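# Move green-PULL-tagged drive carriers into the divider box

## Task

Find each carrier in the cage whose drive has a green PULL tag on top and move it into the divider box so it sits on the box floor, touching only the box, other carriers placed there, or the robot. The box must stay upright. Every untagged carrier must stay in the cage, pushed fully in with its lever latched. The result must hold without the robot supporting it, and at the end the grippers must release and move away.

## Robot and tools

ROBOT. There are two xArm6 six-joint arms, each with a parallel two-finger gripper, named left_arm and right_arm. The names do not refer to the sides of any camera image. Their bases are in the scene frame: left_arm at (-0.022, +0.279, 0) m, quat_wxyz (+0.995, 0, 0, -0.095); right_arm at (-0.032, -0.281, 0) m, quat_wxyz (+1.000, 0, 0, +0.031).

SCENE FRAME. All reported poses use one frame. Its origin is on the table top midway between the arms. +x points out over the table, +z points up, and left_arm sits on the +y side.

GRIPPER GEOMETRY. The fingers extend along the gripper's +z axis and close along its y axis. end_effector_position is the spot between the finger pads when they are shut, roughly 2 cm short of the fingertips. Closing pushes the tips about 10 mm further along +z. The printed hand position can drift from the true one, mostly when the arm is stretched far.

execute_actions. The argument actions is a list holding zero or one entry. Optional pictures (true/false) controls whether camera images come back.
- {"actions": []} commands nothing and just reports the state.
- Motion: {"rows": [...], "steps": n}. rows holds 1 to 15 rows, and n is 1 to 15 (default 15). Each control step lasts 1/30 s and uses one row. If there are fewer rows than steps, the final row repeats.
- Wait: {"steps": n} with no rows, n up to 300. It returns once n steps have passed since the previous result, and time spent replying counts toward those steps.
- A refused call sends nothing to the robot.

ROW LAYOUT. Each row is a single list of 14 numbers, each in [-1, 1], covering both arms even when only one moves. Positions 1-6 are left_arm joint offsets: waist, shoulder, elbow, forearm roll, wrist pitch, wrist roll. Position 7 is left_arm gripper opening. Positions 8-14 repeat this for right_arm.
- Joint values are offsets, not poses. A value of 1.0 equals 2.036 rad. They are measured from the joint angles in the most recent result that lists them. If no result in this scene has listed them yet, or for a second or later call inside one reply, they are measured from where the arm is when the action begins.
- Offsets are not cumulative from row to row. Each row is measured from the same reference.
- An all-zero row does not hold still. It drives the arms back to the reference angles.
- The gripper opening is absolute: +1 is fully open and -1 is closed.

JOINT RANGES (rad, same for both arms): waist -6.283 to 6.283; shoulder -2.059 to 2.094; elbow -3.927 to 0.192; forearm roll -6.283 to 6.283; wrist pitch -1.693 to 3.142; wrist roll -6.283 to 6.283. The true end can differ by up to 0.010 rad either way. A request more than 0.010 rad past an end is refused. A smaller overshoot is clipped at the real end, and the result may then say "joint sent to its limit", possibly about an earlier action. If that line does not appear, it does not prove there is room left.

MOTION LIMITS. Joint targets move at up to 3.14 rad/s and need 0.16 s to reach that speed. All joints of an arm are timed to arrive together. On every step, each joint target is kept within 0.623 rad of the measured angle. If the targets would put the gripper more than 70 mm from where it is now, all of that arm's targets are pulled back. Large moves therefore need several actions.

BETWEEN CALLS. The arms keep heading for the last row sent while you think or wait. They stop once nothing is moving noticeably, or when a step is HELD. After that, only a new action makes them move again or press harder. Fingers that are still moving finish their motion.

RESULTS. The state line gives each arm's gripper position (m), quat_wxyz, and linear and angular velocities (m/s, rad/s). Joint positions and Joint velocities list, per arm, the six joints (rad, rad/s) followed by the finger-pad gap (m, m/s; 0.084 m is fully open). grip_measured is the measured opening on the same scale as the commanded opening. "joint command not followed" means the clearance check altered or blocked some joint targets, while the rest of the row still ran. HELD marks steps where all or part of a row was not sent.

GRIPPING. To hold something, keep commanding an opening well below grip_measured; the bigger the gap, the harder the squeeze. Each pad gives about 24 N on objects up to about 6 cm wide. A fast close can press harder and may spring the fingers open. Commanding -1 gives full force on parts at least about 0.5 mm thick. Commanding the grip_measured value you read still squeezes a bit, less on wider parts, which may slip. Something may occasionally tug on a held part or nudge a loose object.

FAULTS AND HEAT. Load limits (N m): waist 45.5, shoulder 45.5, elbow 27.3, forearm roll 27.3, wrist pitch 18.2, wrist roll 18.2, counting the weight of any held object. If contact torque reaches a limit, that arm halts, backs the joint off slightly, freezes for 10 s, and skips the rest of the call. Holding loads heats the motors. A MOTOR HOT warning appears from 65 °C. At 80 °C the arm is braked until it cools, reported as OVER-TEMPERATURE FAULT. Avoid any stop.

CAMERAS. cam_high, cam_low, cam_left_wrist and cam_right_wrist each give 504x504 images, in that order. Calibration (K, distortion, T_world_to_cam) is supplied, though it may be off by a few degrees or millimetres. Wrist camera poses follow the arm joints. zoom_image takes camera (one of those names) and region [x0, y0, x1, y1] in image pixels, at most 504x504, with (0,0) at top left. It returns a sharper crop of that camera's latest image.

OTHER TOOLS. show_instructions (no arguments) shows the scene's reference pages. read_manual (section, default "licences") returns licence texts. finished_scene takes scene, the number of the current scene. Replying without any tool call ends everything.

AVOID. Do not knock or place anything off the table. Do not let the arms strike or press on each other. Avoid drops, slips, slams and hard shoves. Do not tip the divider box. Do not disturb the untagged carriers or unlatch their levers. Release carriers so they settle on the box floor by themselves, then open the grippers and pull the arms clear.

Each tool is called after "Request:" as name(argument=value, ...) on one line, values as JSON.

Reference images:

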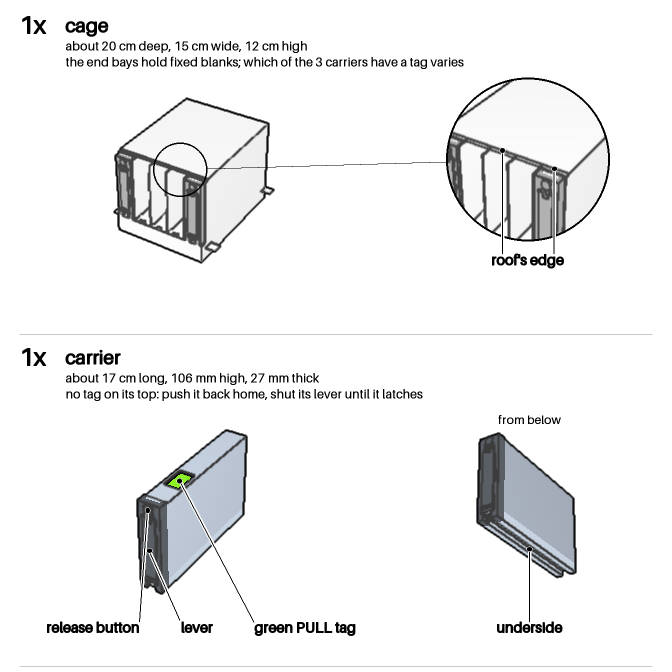

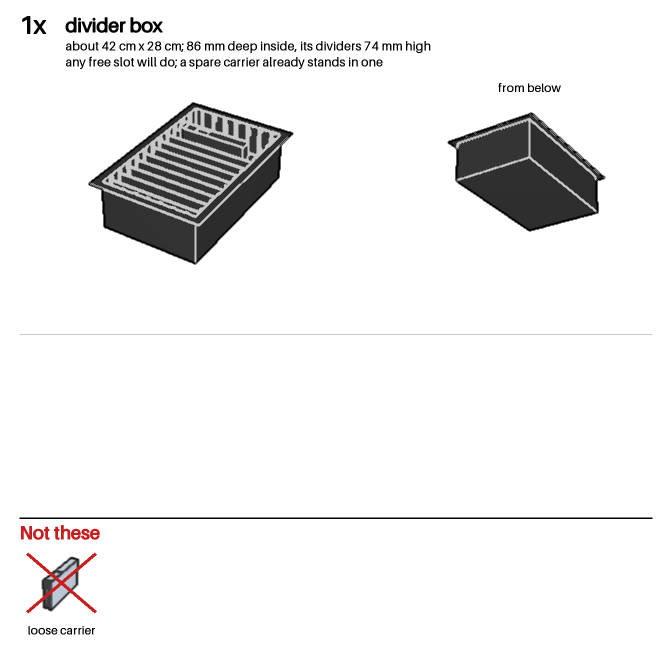

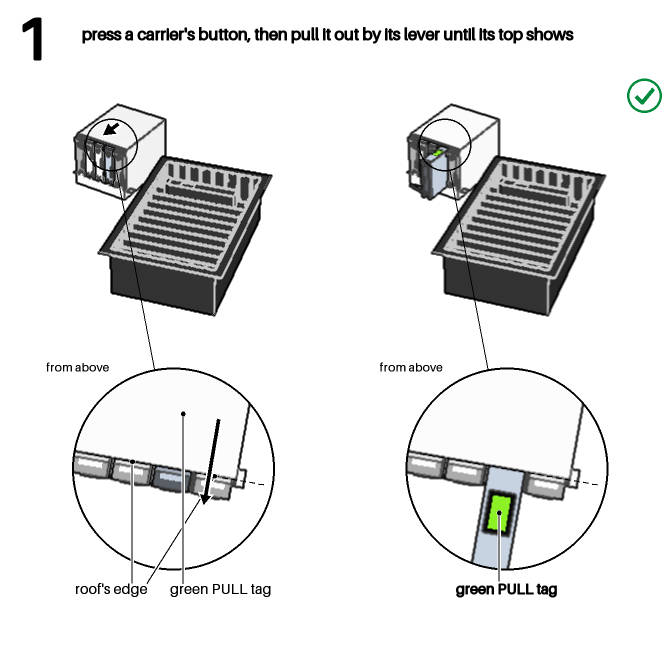

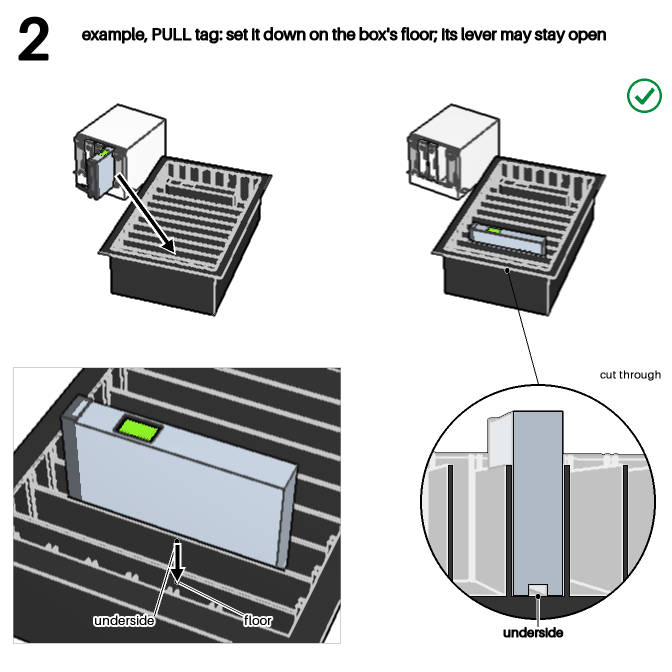

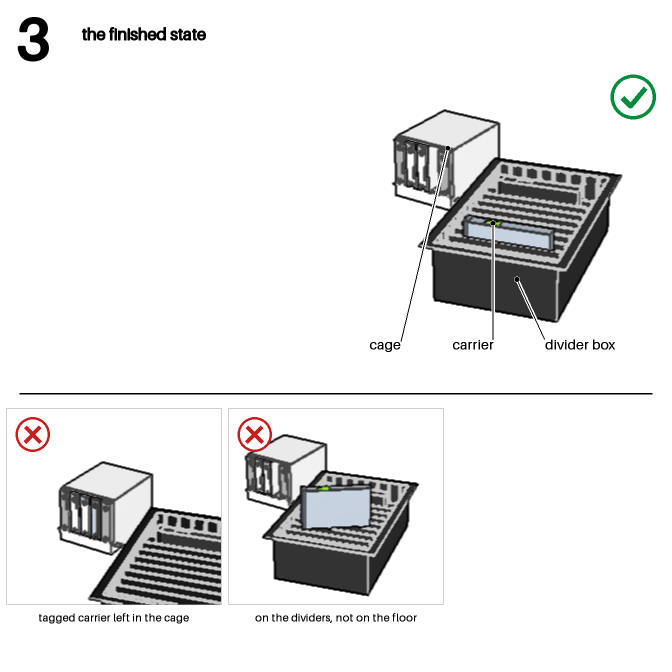

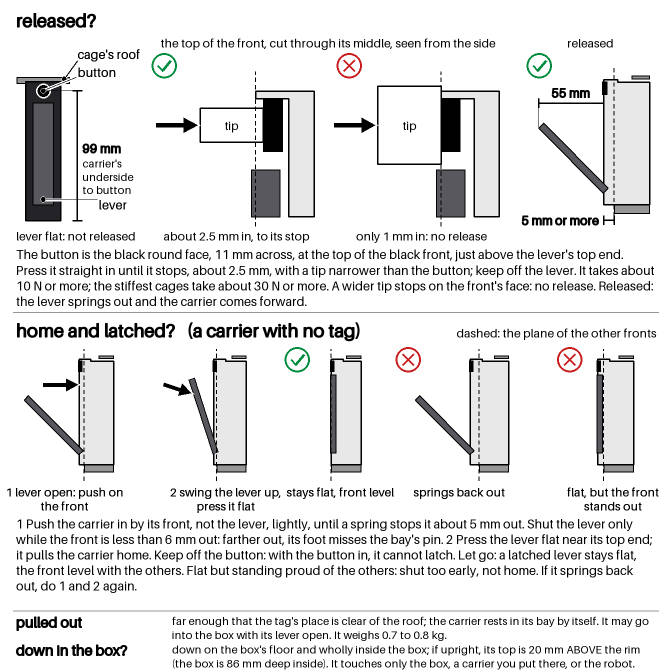

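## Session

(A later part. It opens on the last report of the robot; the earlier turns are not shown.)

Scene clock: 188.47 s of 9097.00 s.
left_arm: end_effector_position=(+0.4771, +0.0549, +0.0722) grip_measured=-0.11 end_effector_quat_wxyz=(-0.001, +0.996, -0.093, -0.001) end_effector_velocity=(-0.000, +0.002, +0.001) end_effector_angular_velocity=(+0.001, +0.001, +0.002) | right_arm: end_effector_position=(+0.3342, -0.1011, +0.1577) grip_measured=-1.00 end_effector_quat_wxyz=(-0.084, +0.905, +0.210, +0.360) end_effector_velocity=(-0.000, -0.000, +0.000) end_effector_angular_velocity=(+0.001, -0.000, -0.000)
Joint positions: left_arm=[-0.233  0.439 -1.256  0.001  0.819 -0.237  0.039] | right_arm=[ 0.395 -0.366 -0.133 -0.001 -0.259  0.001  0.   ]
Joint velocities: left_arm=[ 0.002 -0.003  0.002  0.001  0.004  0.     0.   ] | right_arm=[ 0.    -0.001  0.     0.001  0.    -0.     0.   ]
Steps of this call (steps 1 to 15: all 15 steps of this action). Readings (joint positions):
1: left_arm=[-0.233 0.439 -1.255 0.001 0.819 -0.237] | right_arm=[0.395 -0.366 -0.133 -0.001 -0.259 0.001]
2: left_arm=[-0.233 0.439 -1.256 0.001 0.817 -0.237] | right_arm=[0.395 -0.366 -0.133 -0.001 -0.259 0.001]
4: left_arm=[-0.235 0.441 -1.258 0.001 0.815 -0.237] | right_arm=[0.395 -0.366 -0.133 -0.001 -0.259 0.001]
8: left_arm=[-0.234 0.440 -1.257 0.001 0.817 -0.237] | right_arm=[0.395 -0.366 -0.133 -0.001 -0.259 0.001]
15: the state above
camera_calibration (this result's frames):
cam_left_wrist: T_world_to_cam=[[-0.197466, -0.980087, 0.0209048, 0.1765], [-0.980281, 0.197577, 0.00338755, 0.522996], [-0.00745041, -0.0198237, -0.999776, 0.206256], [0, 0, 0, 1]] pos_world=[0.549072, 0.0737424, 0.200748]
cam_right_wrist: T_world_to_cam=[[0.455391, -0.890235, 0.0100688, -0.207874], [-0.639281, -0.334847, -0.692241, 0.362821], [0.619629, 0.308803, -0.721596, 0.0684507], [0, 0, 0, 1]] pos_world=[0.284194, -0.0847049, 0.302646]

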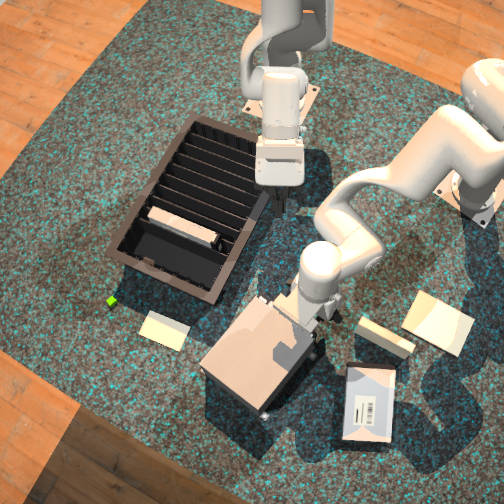

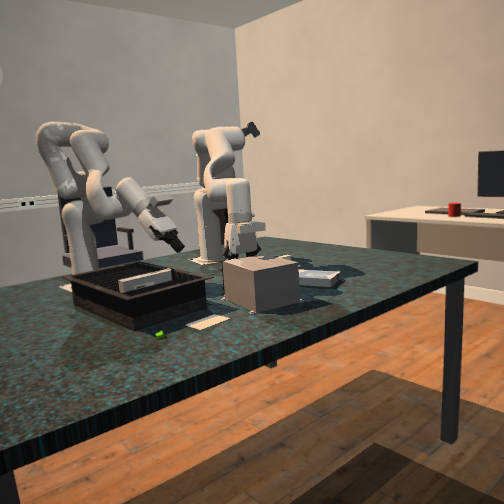

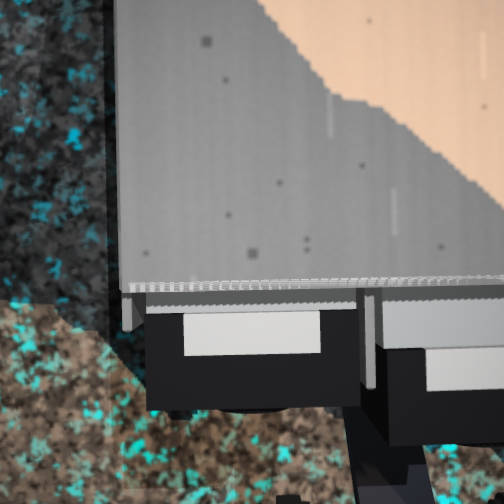

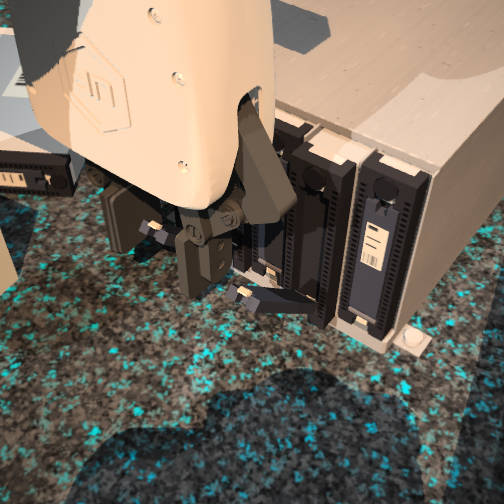

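Request:
execute_actions(actions=[{"rows":[[0,-0.031,-0.0227,0,0.0537,0,-0.1,-0.07,0,0,0,0,0,-1],[0,-0.031,-0.0227,0,0.0537,0,-0.1,-0.07,0,0,0,0,0,-1],[0,-0.031,-0.0227,0,0.0537,0,-0.1,-0.07,0,0,0,0,0,-1],[0,-0.031,-0.0227,0,0.0537,0,-0.1,-0.07,0,0,0,0,0,-1],[0,-0.031,-0.0227,0,0.0537,0,-0.1,-0.07,0,0,0,0,0,-1],[0,-0.031,-0.0227,0,0.0537,0,-0.1,-0.07,0,0,0,0,0,-1],[0,-0.031,-0.0227,0,0.0537,0,-0.1,-0.07,0,0,0,0,0,-1],[0,-0.031,-0.0227,0,0.0537,0,-0.1,-0.07,0,0,0,0,0,-1],[0,-0.031,-0.0227,0,0.0537,0,-0.1,-0.07,0,0,0,0,0,-1],[-0.052,-0.0133,-0.05,0,0.0623,-0.0516,-0.1,-0.07,0,0,0,0,0,-1]]}], pictures=false)

Request:
execute_actions(actions=[{"steps":20}], pictures=false)

Request:
execute_actions(actions=[{"rows":[[0,0.031,0.0227,0,-0.0537,0,-0.1,0,0,0,0,0,0,-1]]}], pictures=false)

Request:
execute_actions(actions=[{"steps":10}], pictures=false)

Request:
execute_actions(actions=[{"rows":[[0,0,0,0,0,0,-0.4,0,0,0,0,0,0,-1],[0,0,0,0,0,0,-0.5,0,0,0,0,0,0,-1],[0,0,0,0,0,0,-0.6,0,0,0,0,0,0,-1],[0,0,0,0,0,0,-0.7,0,0,0,0,0,0,-1],[0,0,0,0,0,0,-0.8,0,0,0,0,0,0,-1],[0,0,0,0,0,0,-1,0,0,0,0,0,0,-1]]}])

Request:
execute_actions(actions=[{"rows":[[-0.003,-0.0138,0.022,0,-0.008,-0.003,-1,0,0,0,0,0,0,-1],[-0.003,-0.0138,0.022,0,-0.008,-0.003,-1,0,0,0,0,0,0,-1],[-0.003,-0.0138,0.022,0,-0.008,-0.003,-1,0,0,0,0,0,0,-1],[-0.006,-0.0275,0.0435,0,-0.016,-0.006,-1,0,0,0,0,0,0,-1],[-0.006,-0.0275,0.0435,0,-0.016,-0.006,-1,0,0,0,0,0,0,-1],[-0.0092,-0.041,0.0645,0,-0.0235,-0.0092,-1,0,0,0,0,0,0,-1],[-0.0092,-0.041,0.0645,0,-0.0235,-0.0092,-1,0,0,0,0,0,0,-1],[-0.0125,-0.0545,0.085,0,-0.0305,-0.0125,-1,0,0,0,0,0,0,-1],[-0.0125,-0.0545,0.085,0,-0.0305,-0.0125,-1,0,0,0,0,0,0,-1],[-0.0159,-0.0679,0.1047,0,-0.0367,-0.0159,-1,0,0,0,0,0,0,-1]]}], pictures=false)

Request:
execute_actions(actions=[{"steps":10}])

Scene clock: 203.73 s of 9097.00 s.
left_arm: end_effector_position=(+0.4678, +0.0135, +0.1151) grip_measured=-0.11 end_effector_quat_wxyz=(-0.001, +0.996, -0.094, -0.001) end_effector_velocity=(-0.090, -0.282, +0.018) end_effector_angular_velocity=(-0.021, -0.033, -0.132) | right_arm: end_effector_position=(+0.3559, -0.1543, +0.1577) grip_measured=-1.00 end_effector_quat_wxyz=(-0.058, +0.918, +0.146, +0.365) end_effector_velocity=(+0.002, -0.005, +0.001) end_effector_angular_velocity=(-0.001, -0.002, -0.011)
Joint positions: left_arm=[-0.308  0.403 -1.338  0.001  0.939 -0.309  0.039] | right_arm=[ 0.255 -0.366 -0.133 -0.001 -0.259  0.001  0.   ]
Joint velocities: left_arm=[-0.521  0.127 -0.236 -0.005  0.07  -0.386  0.   ] | right_arm=[-0.013 -0.002 -0.    -0.001  0.    -0.001  0.   ]
Steps of this call (steps 1 to 15: the robot went on to your last target; steps 16 to 90: nothing new was sent; then 11.77 s passed at rest; steps 91 to 105: all 15 steps of this action). Readings (joint positions):
91: left_arm=[-0.233 0.438 -1.255 0.001 0.819 -0.237] | right_arm=[0.395 -0.366 -0.133 -0.001 -0.259 0.001]
92: left_arm=[-0.233 0.437 -1.256 0.001 0.823 -0.237] | right_arm=[0.392 -0.366 -0.133 -0.001 -0.259 0.001]
94: left_arm=[-0.233 0.421 -1.266 0.001 0.858 -0.237] | right_arm=[0.356 -0.366 -0.133 -0.001 -0.259 0.001]
98: left_arm=[-0.233 0.380 -1.302 0.001 0.911 -0.237] | right_arm=[0.274 -0.366 -0.133 -0.000 -0.259 0.001]
105: the state above

Scene clock: 204.40 s of 9097.00 s.
left_arm: end_effector_position=(+0.4631, -0.0038, +0.1172) grip_measured=-0.11 end_effector_quat_wxyz=(-0.000, +0.996, -0.093, +0.000) end_effector_velocity=(-0.000, -0.001, +0.000) end_effector_angular_velocity=(-0.000, -0.000, +0.000) | right_arm: end_effector_position=(+0.3561, -0.1550, +0.1577) grip_measured=-1.00 end_effector_quat_wxyz=(-0.058, +0.918, +0.145, +0.365) end_effector_velocity=(+0.000, -0.000, +0.000) end_effector_angular_velocity=(+0.000, -0.001, -0.002)
Joint positions: left_arm=[-0.339  0.412 -1.357  0.001  0.946 -0.342  0.039] | right_arm=[ 0.253 -0.366 -0.133 -0.001 -0.259  0.001  0.   ]
Joint velocities: left_arm=[-0.001 -0.001 -0.    -0.    -0.    -0.001  0.   ] | right_arm=[-0.001 -0.    -0.     0.002 -0.    -0.001  0.   ]
Steps of this call (steps 1 to 20: the robot went on to your last target). Readings (joint positions):
1: left_arm=[-0.321 0.406 -1.345 0.001 0.941 -0.320] | right_arm=[0.254 -0.366 -0.133 -0.001 -0.259 0.001]
2: left_arm=[-0.329 0.408 -1.349 0.001 0.942 -0.327] | right_arm=[0.254 -0.366 -0.133 -0.001 -0.259 0.001]
4: left_arm=[-0.335 0.410 -1.354 0.001 0.944 -0.335] | right_arm=[0.253 -0.366 -0.133 -0.001 -0.259 0.001]
8: left_arm=[-0.337 0.411 -1.356 0.001 0.945 -0.341] | right_arm=[0.253 -0.366 -0.133 -0.001 -0.259 0.001]
20: the state above

Scene clock: 204.90 s of 9097.00 s.
left_arm: end_effector_position=(+0.4621, -0.0032, +0.0737) grip_measured=-0.11 end_effector_quat_wxyz=(+0.000, +0.996, -0.093, +0.002) end_effector_velocity=(-0.004, +0.003, -0.009) end_effector_angular_velocity=(+0.006, +0.011, +0.001) | right_arm: end_effector_position=(+0.3561, -0.1550, +0.1577) grip_measured=-1.00 end_effector_quat_wxyz=(-0.058, +0.918, +0.145, +0.365) end_effector_velocity=(+0.000, -0.000, -0.000) end_effector_angular_velocity=(+0.000, +0.000, -0.001)
Joint positions: left_arm=[-0.339  0.473 -1.313  0.001  0.837 -0.342  0.039] | right_arm=[ 0.253 -0.366 -0.133 -0.001 -0.259  0.001  0.   ]
Joint velocities: left_arm=[-0.     0.008  0.014  0.    -0.01  -0.001 -0.   ] | right_arm=[-0.001  0.     0.     0.001 -0.    -0.     0.   ]
Steps of this call (steps 1 to 15: all 15 steps of this action). Readings (joint positions):
1: left_arm=[-0.339 0.412 -1.357 0.001 0.945 -0.342] | right_arm=[0.253 -0.366 -0.133 -0.001 -0.259 0.001]
2: left_arm=[-0.339 0.413 -1.356 0.001 0.942 -0.342] | right_arm=[0.253 -0.366 -0.133 -0.001 -0.259 0.001]
4: left_arm=[-0.339 0.429 -1.347 0.001 0.907 -0.342] | right_arm=[0.253 -0.366 -0.133 -0.001 -0.259 0.001]
8: left_arm=[-0.339 0.471 -1.311 0.001 0.853 -0.342] | right_arm=[0.253 -0.366 -0.133 -0.001 -0.259 0.001]
15: the state above

Scene clock: 205.23 s of 9097.00 s.
left_arm: end_effector_position=(+0.4613, -0.0028, +0.0722) grip_measured=-0.11 end_effector_quat_wxyz=(-0.000, +0.996, -0.093, +0.000) end_effector_velocity=(-0.000, +0.000, -0.000) end_effector_angular_velocity=(+0.000, +0.000, +0.001) | right_arm: end_effector_position=(+0.3561, -0.1550, +0.1577) grip_measured=-1.00 end_effector_quat_wxyz=(-0.058, +0.918, +0.145, +0.365) end_effector_velocity=(+0.000, +0.000, +0.001) end_effector_angular_velocity=(-0.000, -0.002, +0.001)
Joint positions: left_arm=[-0.339  0.475 -1.311  0.001  0.836 -0.342  0.039] | right_arm=[ 0.253 -0.366 -0.133 -0.001 -0.259  0.001  0.   ]
Joint velocities: left_arm=[ 0.    -0.     0.001 -0.    -0.    -0.001  0.   ] | right_arm=[ 0.    -0.001 -0.    -0.001 -0.    -0.001  0.   ]
Steps of this call (steps 1 to 10: the robot went on to your last target). Readings (joint positions):
1: left_arm=[-0.339 0.474 -1.313 0.001 0.837 -0.342] | right_arm=[0.253 -0.366 -0.133 -0.001 -0.259 0.001]
2: left_arm=[-0.339 0.474 -1.312 0.001 0.837 -0.342] | right_arm=[0.253 -0.366 -0.133 -0.001 -0.259 0.001]
4: left_arm=[-0.339 0.474 -1.311 0.001 0.836 -0.342] | right_arm=[0.253 -0.366 -0.133 -0.001 -0.259 0.001]
8: left_arm=[-0.339 0.475 -1.311 0.001 0.836 -0.342] | right_arm=[0.253 -0.366 -0.133 -0.001 -0.259 0.001]
10: the state above

Scene clock: 205.73 s of 9097.00 s.
left_arm: end_effector_position=(+0.4613, -0.0022, +0.0721) grip_measured=-0.64 end_effector_quat_wxyz=(-0.001, +0.996, -0.093, +0.000) end_effector_velocity=(+0.000, -0.001, +0.001) end_effector_angular_velocity=(-0.002, -0.002, -0.001) | right_arm: end_effector_position=(+0.3561, -0.1550, +0.1577) grip_measured=-1.00 end_effector_quat_wxyz=(-0.058, +0.918, +0.145, +0.365) end_effector_velocity=(-0.000, +0.000, -0.000) end_effector_angular_velocity=(-0.000, +0.000, +0.001)
Joint positions: left_arm=[-0.338  0.474 -1.311  0.002  0.837 -0.342  0.016] | right_arm=[ 0.253 -0.366 -0.133 -0.001 -0.259  0.001  0.   ]
Joint velocities: left_arm=[-0.001 -0.001 -0.    -0.001 -0.001  0.001  0.   ] | right_arm=[ 0.001  0.001  0.    -0.001 -0.     0.     0.   ]
Steps of this call (steps 1 to 15: all 15 steps of this action). Readings (joint positions):
1: left_arm=[-0.339 0.475 -1.311 0.001 0.836 -0.342] | right_arm=[0.253 -0.366 -0.133 -0.001 -0.259 0.001]
2: left_arm=[-0.339 0.475 -1.311 0.001 0.836 -0.342] | right_arm=[0.253 -0.366 -0.133 -0.001 -0.259 0.001]
4: left_arm=[-0.339 0.475 -1.311 0.001 0.836 -0.342] | right_arm=[0.253 -0.366 -0.133 -0.001 -0.259 0.001]
8: left_arm=[-0.337 0.474 -1.311 0.002 0.837 -0.343] | right_arm=[0.253 -0.366 -0.133 -0.001 -0.259 0.001]
15: the state above
camera_calibration (this result's frames):
cam_left_wrist: T_world_to_cam=[[-0.197337, -0.980111, 0.0209801, 0.117395], [-0.980318, 0.197416, 0.0017442, 0.518917], [-0.00585133, -0.020223, -0.999778, 0.204228], [0, 0, 0, 1]] pos_world=[0.533065, 0.0167479, 0.200815]
cam_right_wrist: T_world_to_cam=[[0.324367, -0.945878, 0.0100695, -0.227725], [-0.68035, -0.24068, -0.692241, 0.387992], [0.657199, 0.217689, -0.721596, 0.0440257], [0, 0, 0, 1]] pos_world=[0.308903, -0.131602, 0.302646]

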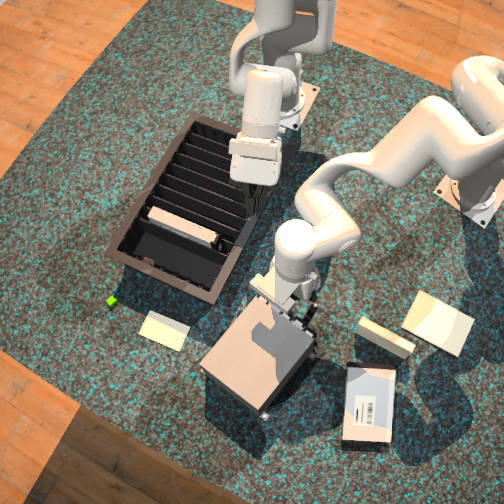

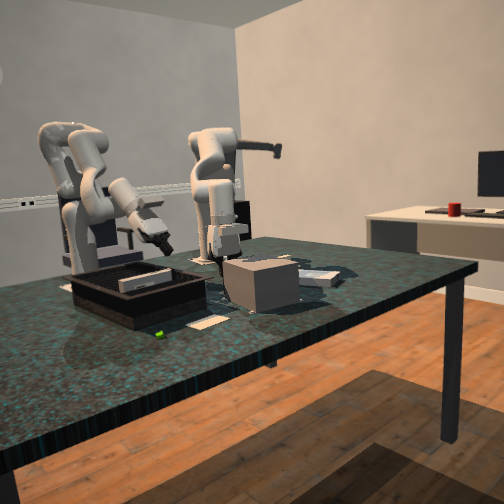

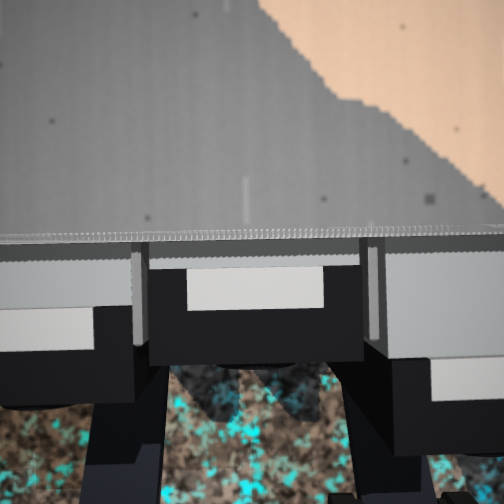

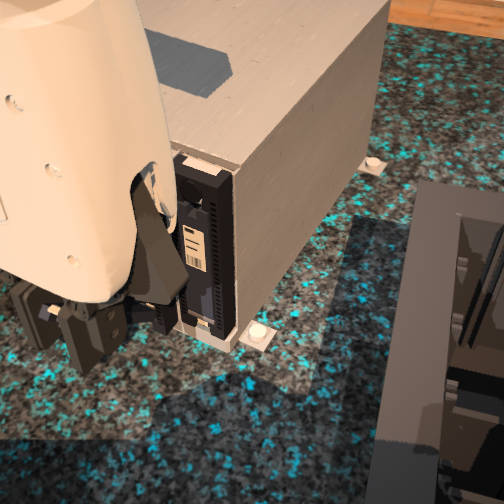

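Scene clock: 206.23 s of 9097.00 s.
left_arm: end_effector_position=(+0.4161, +0.0058, +0.0720) grip_measured=-0.64 end_effector_quat_wxyz=(-0.001, +0.996, -0.094, -0.000) end_effector_velocity=(-0.053, +0.011, -0.001) end_effector_angular_velocity=(+0.000, -0.000, +0.000) | right_arm: end_effector_position=(+0.3561, -0.1550, +0.1577) grip_measured=-1.00 end_effector_quat_wxyz=(-0.058, +0.918, +0.145, +0.365) end_effector_velocity=(+0.000, -0.001, -0.000) end_effector_angular_velocity=(+0.000, +0.000, -0.002)
Joint positions: left_arm=[-0.368  0.348 -1.116  0.001  0.769 -0.371  0.016] | right_arm=[ 0.253 -0.366 -0.133 -0.001 -0.259  0.001  0.   ]
Joint velocities: left_arm=[-0.036 -0.146  0.222  0.001 -0.076 -0.036 -0.   ] | right_arm=[-0.001 -0.001  0.     0.001  0.    -0.     0.   ]
Steps of this call (steps 1 to 15: all 15 steps of this action). Readings (joint positions):
1: left_arm=[-0.338 0.474 -1.311 0.002 0.837 -0.342] | right_arm=[0.253 -0.366 -0.133 -0.001 -0.259 0.001]
2: left_arm=[-0.338 0.473 -1.308 0.002 0.835 -0.343] | right_arm=[0.253 -0.366 -0.133 -0.001 -0.259 0.001]
4: left_arm=[-0.340 0.462 -1.291 0.002 0.827 -0.345] | right_arm=[0.253 -0.366 -0.133 -0.001 -0.259 0.001]
8: left_arm=[-0.349 0.426 -1.234 0.001 0.807 -0.353] | right_arm=[0.253 -0.366 -0.133 -0.001 -0.259 0.001]
15: the state above

Scene clock: 206.57 s of 9097.00 s.
left_arm: end_effector_position=(+0.4122, +0.0070, +0.0720) grip_measured=-0.64 end_effector_quat_wxyz=(-0.001, +0.996, -0.093, -0.000) end_effector_velocity=(-0.001, +0.001, +0.000) end_effector_angular_velocity=(+0.001, +0.000, +0.002) | right_arm: end_effector_position=(+0.3561, -0.1550, +0.1577) grip_measured=-1.00 end_effector_quat_wxyz=(-0.058, +0.918, +0.145, +0.365) end_effector_velocity=(+0.000, +0.000, +0.000) end_effector_angular_velocity=(+0.000, -0.000, +0.001)
Joint positions: left_arm=[-0.37   0.337 -1.098  0.001  0.762 -0.375  0.016] | right_arm=[ 0.253 -0.366 -0.133 -0.001 -0.259  0.001  0.   ]
Joint velocities: left_arm=[-0.    -0.004  0.005  0.    -0.001 -0.002 -0.   ] | right_arm=[ 0.001  0.    -0.     0.001 -0.    -0.001  0.   ]
Steps of this call (steps 1 to 10: the robot went on to your last target). Readings (joint positions):
1: left_arm=[-0.369 0.344 -1.110 0.001 0.767 -0.372] | right_arm=[0.253 -0.366 -0.133 -0.001 -0.259 0.001]
2: left_arm=[-0.370 0.342 -1.106 0.001 0.765 -0.373] | right_arm=[0.253 -0.366 -0.133 -0.001 -0.259 0.001]
4: left_arm=[-0.370 0.339 -1.102 0.001 0.764 -0.374] | right_arm=[0.253 -0.366 -0.133 -0.001 -0.259 0.001]
8: left_arm=[-0.370 0.337 -1.099 0.001 0.762 -0.374] | right_arm=[0.253 -0.366 -0.133 -0.001 -0.259 0.001]
10: the state above
camera_calibration (this result's frames):
cam_left_wrist: T_world_to_cam=[[-0.197724, -0.98003, 0.0211192, 0.116898], [-0.98024, 0.197805, 0.00178359, 0.468975], [-0.00592545, -0.0203492, -0.999775, 0.20402], [0, 0, 0, 1]] pos_world=[0.48403, 0.0259494, 0.200669]
cam_right_wrist: T_world_to_cam=[[0.324367, -0.945878, 0.0100694, -0.227725], [-0.68035, -0.240679, -0.692241, 0.387992], [0.657199, 0.217689, -0.721596, 0.0440257], [0, 0, 0, 1]] pos_world=[0.308903, -0.131602, 0.302646]

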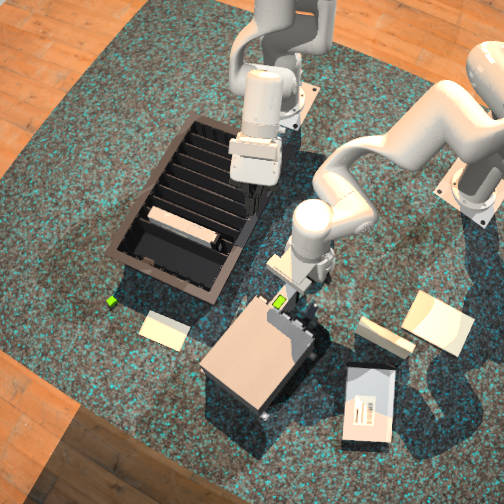

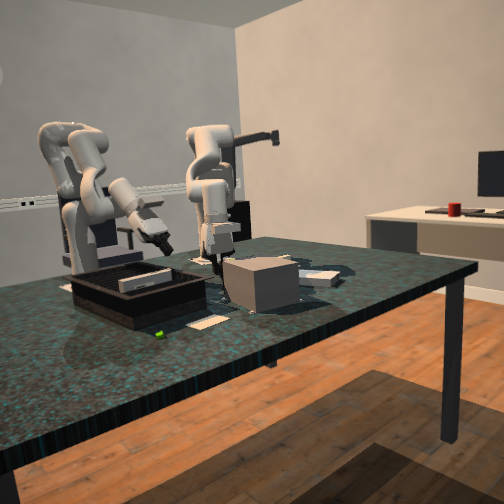

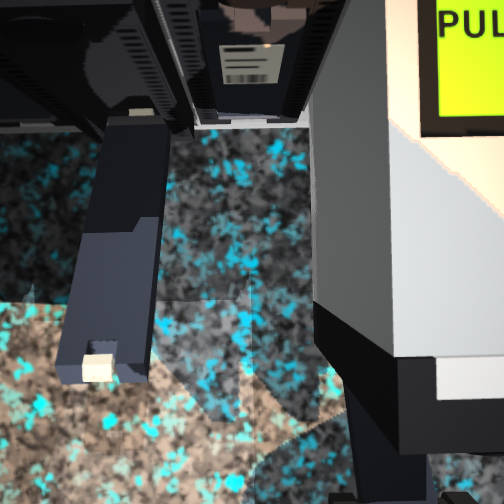

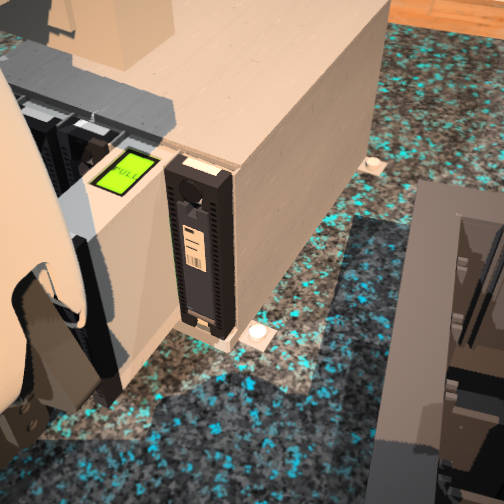

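Request:
execute_actions(actions=[{"rows":[[-0.004,-0.0147,0.0218,0,-0.007,-0.004,-1,-0.6,0,0,0,-0.1,0,-1],[-0.004,-0.0147,0.0218,0,-0.007,-0.004,-1,-0.6,0,0,0,-0.1,0,-1],[-0.004,-0.0147,0.0218,0,-0.007,-0.004,-1,-0.6,0,0,0,-0.1,0,-1],[-0.0082,-0.0294,0.043,0,-0.0137,-0.0082,-1,-0.6,0,0,0,-0.1,0,-1],[-0.0082,-0.0294,0.043,0,-0.0137,-0.0082,-1,-0.6,0,0,0,-0.1,0,-1],[-0.0082,-0.0294,0.043,0,-0.0137,-0.0082,-1,-0.6,0,0,0,-0.1,0,-1],[-0.0126,-0.044,0.064,0,-0.02,-0.0126,-1,-0.6,0,0,0,-0.1,0,-1],[-0.0126,-0.044,0.064,0,-0.02,-0.0126,-1,-0.6,0,0,0,-0.1,0,-1],[-0.0126,-0.044,0.064,0,-0.02,-0.0126,-1,-0.6,0,0,0,-0.1,0,-1],[-0.0172,-0.0587,0.0847,0,-0.0265,-0.0172,-1,-0.6,0,0,0,-0.1,0,-1]]}], pictures=false)

Request:
execute_actions(actions=[{"steps":40}], pictures=false)

Request:
execute_actions(actions=[{"rows":[[0,0,0,0,0,0,0.1,0,0,0,0,0,0,-1],[0,0,0,0,0,0,0.1,0,0,0,0,0,0,-1],[0,0,0,0,0,0,0.1,0,0,0,0,0,0,-1],[0,0,0,0,0,0,0.1,0,0,0,0,0,0,-1],[0,0,0,0,0,0,0.1,0,0,0,0,0,0,-1],[0,0,0,0,0,0,0.1,0,0,0,0,0,0,-1],[0,-0.0685,-0.037,0,0.1056,0,0.1,0,0,0,0,0,0,-1]]}], pictures=false)

Request:
execute_actions(actions=[{"steps":20}], pictures=false)

Request:
execute_actions(actions=[{"rows":[[0.0418,0.1912,-0.2652,0,0.0739,0.0418,0.1,0,0,0,0,0,0,-1]]}], pictures=false)

Request:
execute_actions(actions=[{"steps":25}])

Scene clock: 225.73 s of 9097.00 s.
left_arm: end_effector_position=(+0.3713, +0.0146, +0.0718) grip_measured=-0.64 end_effector_quat_wxyz=(-0.001, +0.996, -0.094, -0.001) end_effector_velocity=(-0.048, +0.009, -0.001) end_effector_angular_velocity=(-0.000, -0.000, -0.001) | right_arm: end_effector_position=(+0.3871, -0.3150, +0.1821) grip_measured=-1.00 end_effector_quat_wxyz=(+0.017, +0.908, -0.037, +0.417) end_effector_velocity=(-0.014, -0.395, +0.041) end_effector_angular_velocity=(-0.014, -0.169, -0.938)
Joint positions: left_arm=[-0.403  0.228 -0.94   0.001  0.714 -0.406  0.016] | right_arm=[-0.142 -0.366 -0.133 -0.001 -0.362  0.001  0.   ]
Joint velocities: left_arm=[-0.04  -0.126  0.181 -0.    -0.055 -0.039 -0.   ] | right_arm=[-0.939 -0.     0.    -0.    -0.169 -0.     0.   ]
Steps of this call (steps 1 to 30: the robot went on to your last target; steps 31 to 90: nothing new was sent; then 15.67 s passed at rest; steps 91 to 105: all 15 steps of this action). Readings (joint positions):
91: left_arm=[-0.370 0.336 -1.098 0.002 0.762 -0.375] | right_arm=[0.253 -0.366 -0.133 -0.001 -0.259 0.001]
92: left_arm=[-0.371 0.334 -1.095 0.002 0.761 -0.375] | right_arm=[0.250 -0.366 -0.133 -0.001 -0.260 0.001]
94: left_arm=[-0.373 0.323 -1.078 0.002 0.755 -0.378] | right_arm=[0.212 -0.366 -0.133 -0.002 -0.273 0.001]
98: left_arm=[-0.384 0.289 -1.028 0.001 0.740 -0.388] | right_arm=[0.077 -0.366 -0.134 -0.001 -0.314 0.001]
105: the state above

Scene clock: 227.07 s of 9097.00 s.
left_arm: end_effector_position=(+0.3681, +0.0152, +0.0723) grip_measured=-0.64 end_effector_quat_wxyz=(-0.000, +0.996, -0.093, +0.000) end_effector_velocity=(+0.000, -0.000, +0.000) end_effector_angular_velocity=(-0.000, -0.000, -0.000) | right_arm: end_effector_position=(+0.2331, -0.6196, +0.2065) grip_measured=-1.00 end_effector_quat_wxyz=(+0.202, +0.797, -0.388, +0.416) end_effector_velocity=(-0.001, -0.001, -0.000) end_effector_angular_velocity=(-0.000, +0.001, -0.004)
Joint positions: left_arm=[-0.405  0.217 -0.926  0.001  0.708 -0.41   0.016] | right_arm=[-0.968 -0.366 -0.133 -0.001 -0.462  0.001  0.   ]
Joint velocities: left_arm=[ 0.     0.    -0.001 -0.    -0.     0.    -0.   ] | right_arm=[-0.004  0.     0.     0.001 -0.    -0.001  0.   ]
Steps of this call (steps 1 to 40: the robot went on to your last target). Readings (joint positions):
1: left_arm=[-0.404 0.224 -0.935 0.001 0.712 -0.407] | right_arm=[-0.173 -0.366 -0.133 -0.001 -0.368 0.001]
2: left_arm=[-0.404 0.222 -0.932 0.001 0.711 -0.408] | right_arm=[-0.205 -0.366 -0.133 -0.001 -0.373 0.001]
4: left_arm=[-0.405 0.220 -0.929 0.001 0.710 -0.409] | right_arm=[-0.267 -0.366 -0.133 -0.001 -0.383 0.001]
8: left_arm=[-0.405 0.218 -0.927 0.001 0.709 -0.409] | right_arm=[-0.392 -0.366 -0.133 -0.001 -0.399 0.001]
40: the state above

Scene clock: 227.57 s of 9097.00 s.
left_arm: end_effector_position=(+0.3732, +0.0119, +0.1456) grip_measured=+0.09 end_effector_quat_wxyz=(+0.004, +0.996, -0.093, +0.008) end_effector_velocity=(-0.006, +0.004, +0.148) end_effector_angular_velocity=(-0.011, -0.017, +0.002) | right_arm: end_effector_position=(+0.2331, -0.6196, +0.2065) grip_measured=-1.00 end_effector_quat_wxyz=(+0.202, +0.797, -0.388, +0.416) end_effector_velocity=(-0.000, -0.000, -0.000) end_effector_angular_velocity=(+0.001, -0.001, -0.002)
Joint positions: left_arm=[-0.405  0.092 -0.999  0.001  0.89  -0.41   0.048] | right_arm=[-0.968 -0.366 -0.133 -0.001 -0.462  0.001  0.   ]
Joint velocities: left_arm=[ 0.    -0.258 -0.14  -0.     0.377 -0.001  0.   ] | right_arm=[ 0.     0.001 -0.     0.001 -0.     0.001  0.   ]
Steps of this call (steps 1 to 15: all 15 steps of this action). Readings (joint positions):
1: left_arm=[-0.405 0.217 -0.926 0.001 0.708 -0.410] | right_arm=[-0.968 -0.366 -0.133 -0.001 -0.462 0.001]
2: left_arm=[-0.405 0.217 -0.926 0.001 0.708 -0.409] | right_arm=[-0.968 -0.366 -0.133 -0.001 -0.462 0.001]
4: left_arm=[-0.406 0.216 -0.928 0.001 0.708 -0.409] | right_arm=[-0.968 -0.366 -0.133 -0.001 -0.462 0.001]
8: left_arm=[-0.406 0.215 -0.928 0.001 0.712 -0.409] | right_arm=[-0.968 -0.366 -0.133 -0.001 -0.462 0.001]
15: the state above

Scene clock: 228.23 s of 9097.00 s.
left_arm: end_effector_position=(+0.3681, +0.0153, +0.1502) grip_measured=+0.09 end_effector_quat_wxyz=(-0.001, +0.996, -0.093, +0.000) end_effector_velocity=(+0.000, -0.000, +0.001) end_effector_angular_velocity=(-0.001, -0.001, -0.001) | right_arm: end_effector_position=(+0.2331, -0.6196, +0.2065) grip_measured=-1.00 end_effector_quat_wxyz=(+0.202, +0.797, -0.388, +0.416) end_effector_velocity=(-0.001, -0.000, -0.000) end_effector_angular_velocity=(+0.000, +0.001, -0.001)
Joint positions: left_arm=[-0.405  0.078 -1.001  0.001  0.923 -0.41   0.048] | right_arm=[-0.968 -0.366 -0.133 -0.001 -0.462  0.001  0.   ]
Joint velocities: left_arm=[-0.001 -0.001 -0.001 -0.     0.     0.    -0.   ] | right_arm=[-0.    -0.     0.001  0.002 -0.    -0.001  0.   ]
Steps of this call (steps 1 to 20: the robot went on to your last target). Readings (joint positions):
1: left_arm=[-0.405 0.085 -1.002 0.001 0.900 -0.410] | right_arm=[-0.968 -0.366 -0.133 -0.001 -0.462 0.001]
2: left_arm=[-0.405 0.083 -1.001 0.001 0.908 -0.410] | right_arm=[-0.968 -0.366 -0.133 -0.001 -0.462 0.001]
4: left_arm=[-0.405 0.081 -0.999 0.001 0.917 -0.410] | right_arm=[-0.968 -0.366 -0.133 -0.001 -0.462 0.001]
8: left_arm=[-0.405 0.080 -0.999 0.001 0.922 -0.410] | right_arm=[-0.968 -0.366 -0.133 -0.001 -0.462 0.001]
20: the state above

Scene clock: 228.73 s of 9097.00 s.
left_arm: end_effector_position=(+0.4854, -0.0072, +0.1501) grip_measured=+0.09 end_effector_quat_wxyz=(-0.001, +0.996, -0.092, -0.000) end_effector_velocity=(+0.081, -0.004, -0.018) end_effector_angular_velocity=(+0.012, +0.021, -0.004) | right_arm: end_effector_position=(+0.2331, -0.6196, +0.2065) grip_measured=-1.00 end_effector_quat_wxyz=(+0.202, +0.797, -0.388, +0.416) end_effector_velocity=(+0.000, +0.000, +0.000) end_effector_angular_velocity=(-0.001, +0.000, +0.002)
Joint positions: left_arm=[-0.325  0.444 -1.506  0.001  1.063 -0.33   0.048] | right_arm=[-0.968 -0.366 -0.133 -0.001 -0.462  0.001  0.   ]
Joint velocities: left_arm=[ 0.062  0.293 -0.395 -0.     0.126  0.067 -0.   ] | right_arm=[ 0.    -0.    -0.    -0.002 -0.     0.     0.   ]
Steps of this call (steps 1 to 15: all 15 steps of this action). Readings (joint positions):
1: left_arm=[-0.405 0.078 -1.001 0.001 0.923 -0.410] | right_arm=[-0.968 -0.366 -0.133 -0.001 -0.462 0.001]
2: left_arm=[-0.405 0.080 -1.004 0.001 0.925 -0.409] | right_arm=[-0.968 -0.366 -0.133 -0.001 -0.462 0.001]
4: left_arm=[-0.399 0.108 -1.042 0.001 0.937 -0.402] | right_arm=[-0.968 -0.366 -0.133 -0.001 -0.462 0.001]
8: left_arm=[-0.368 0.248 -1.240 0.001 0.989 -0.372] | right_arm=[-0.968 -0.366 -0.133 -0.001 -0.462 0.001]
15: the state above

Scene clock: 229.57 s of 9097.00 s.
left_arm: end_effector_position=(+0.4926, -0.0085, +0.1503) grip_measured=+0.09 end_effector_quat_wxyz=(-0.001, +0.996, -0.093, +0.000) end_effector_velocity=(+0.000, +0.000, +0.000) end_effector_angular_velocity=(+0.000, -0.000, -0.001) | right_arm: end_effector_position=(+0.2331, -0.6196, +0.2065) grip_measured=-1.00 end_effector_quat_wxyz=(+0.202, +0.797, -0.388, +0.416) end_effector_velocity=(+0.000, +0.000, +0.000) end_effector_angular_velocity=(-0.001, +0.001, +0.002)
Joint positions: left_arm=[-0.32   0.467 -1.541  0.001  1.074 -0.324  0.048] | right_arm=[-0.968 -0.366 -0.133 -0.001 -0.462  0.001  0.   ]
Joint velocities: left_arm=[ 0.     0.    -0.     0.    -0.     0.001 -0.   ] | right_arm=[ 0.     0.    -0.    -0.001 -0.    -0.001  0.   ]
Steps of this call (steps 1 to 25: the robot went on to your last target). Readings (joint positions):
1: left_arm=[-0.323 0.452 -1.517 0.001 1.067 -0.328] | right_arm=[-0.968 -0.366 -0.133 -0.001 -0.462 0.001]
2: left_arm=[-0.322 0.457 -1.524 0.001 1.069 -0.327] | right_arm=[-0.968 -0.366 -0.133 -0.001 -0.462 0.001]
4: left_arm=[-0.322 0.462 -1.533 0.001 1.072 -0.326] | right_arm=[-0.968 -0.366 -0.133 -0.001 -0.462 0.001]
8: left_arm=[-0.321 0.465 -1.539 0.001 1.073 -0.325] | right_arm=[-0.968 -0.366 -0.133 -0.001 -0.462 0.001]
25: the state above
camera_calibration (this result's frames):
cam_left_wrist: T_world_to_cam=[[-0.197429, -0.980091, 0.02108, 0.115802], [-0.980303, 0.197497, 0.00115701, 0.550839], [-0.00529721, -0.0204364, -0.999777, 0.282193], [0, 0, 0, 1]] pos_world=[0.564347, 0.010474, 0.279051]
cam_right_wrist: T_world_to_cam=[[-0.778646, -0.627328, 0.0129885, -0.173913], [-0.363948, 0.434681, -0.823768, 0.598106], [0.511127, -0.646151, -0.566778, -0.271946], [0, 0, 0, 1]] pos_world=[0.221262, -0.544804, 0.340827]

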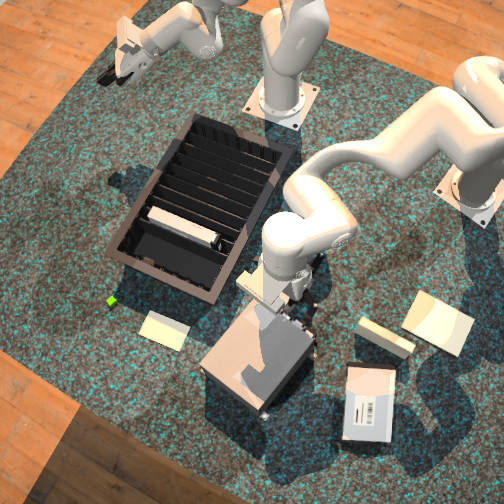

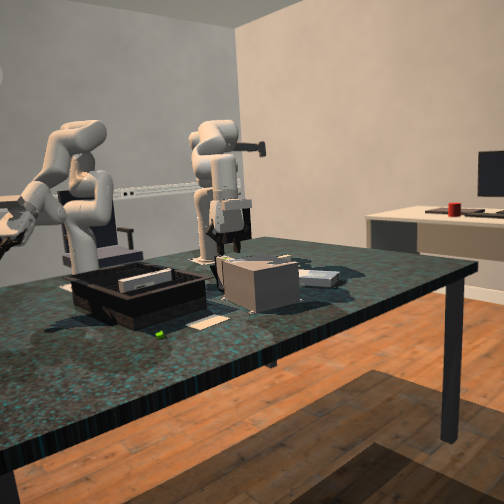

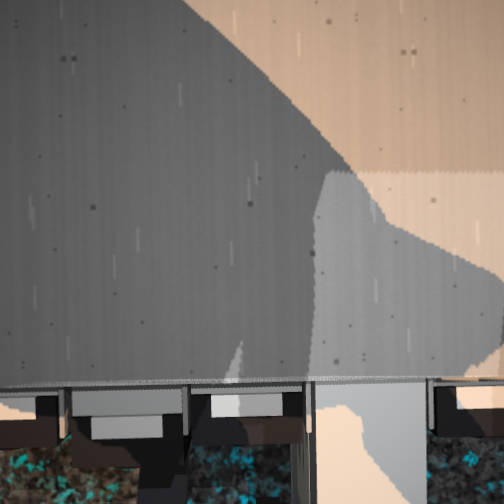

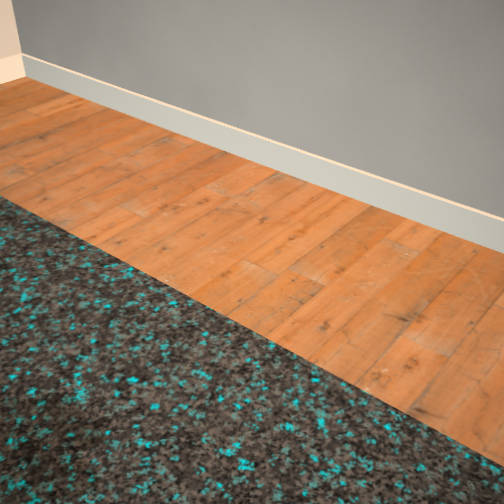

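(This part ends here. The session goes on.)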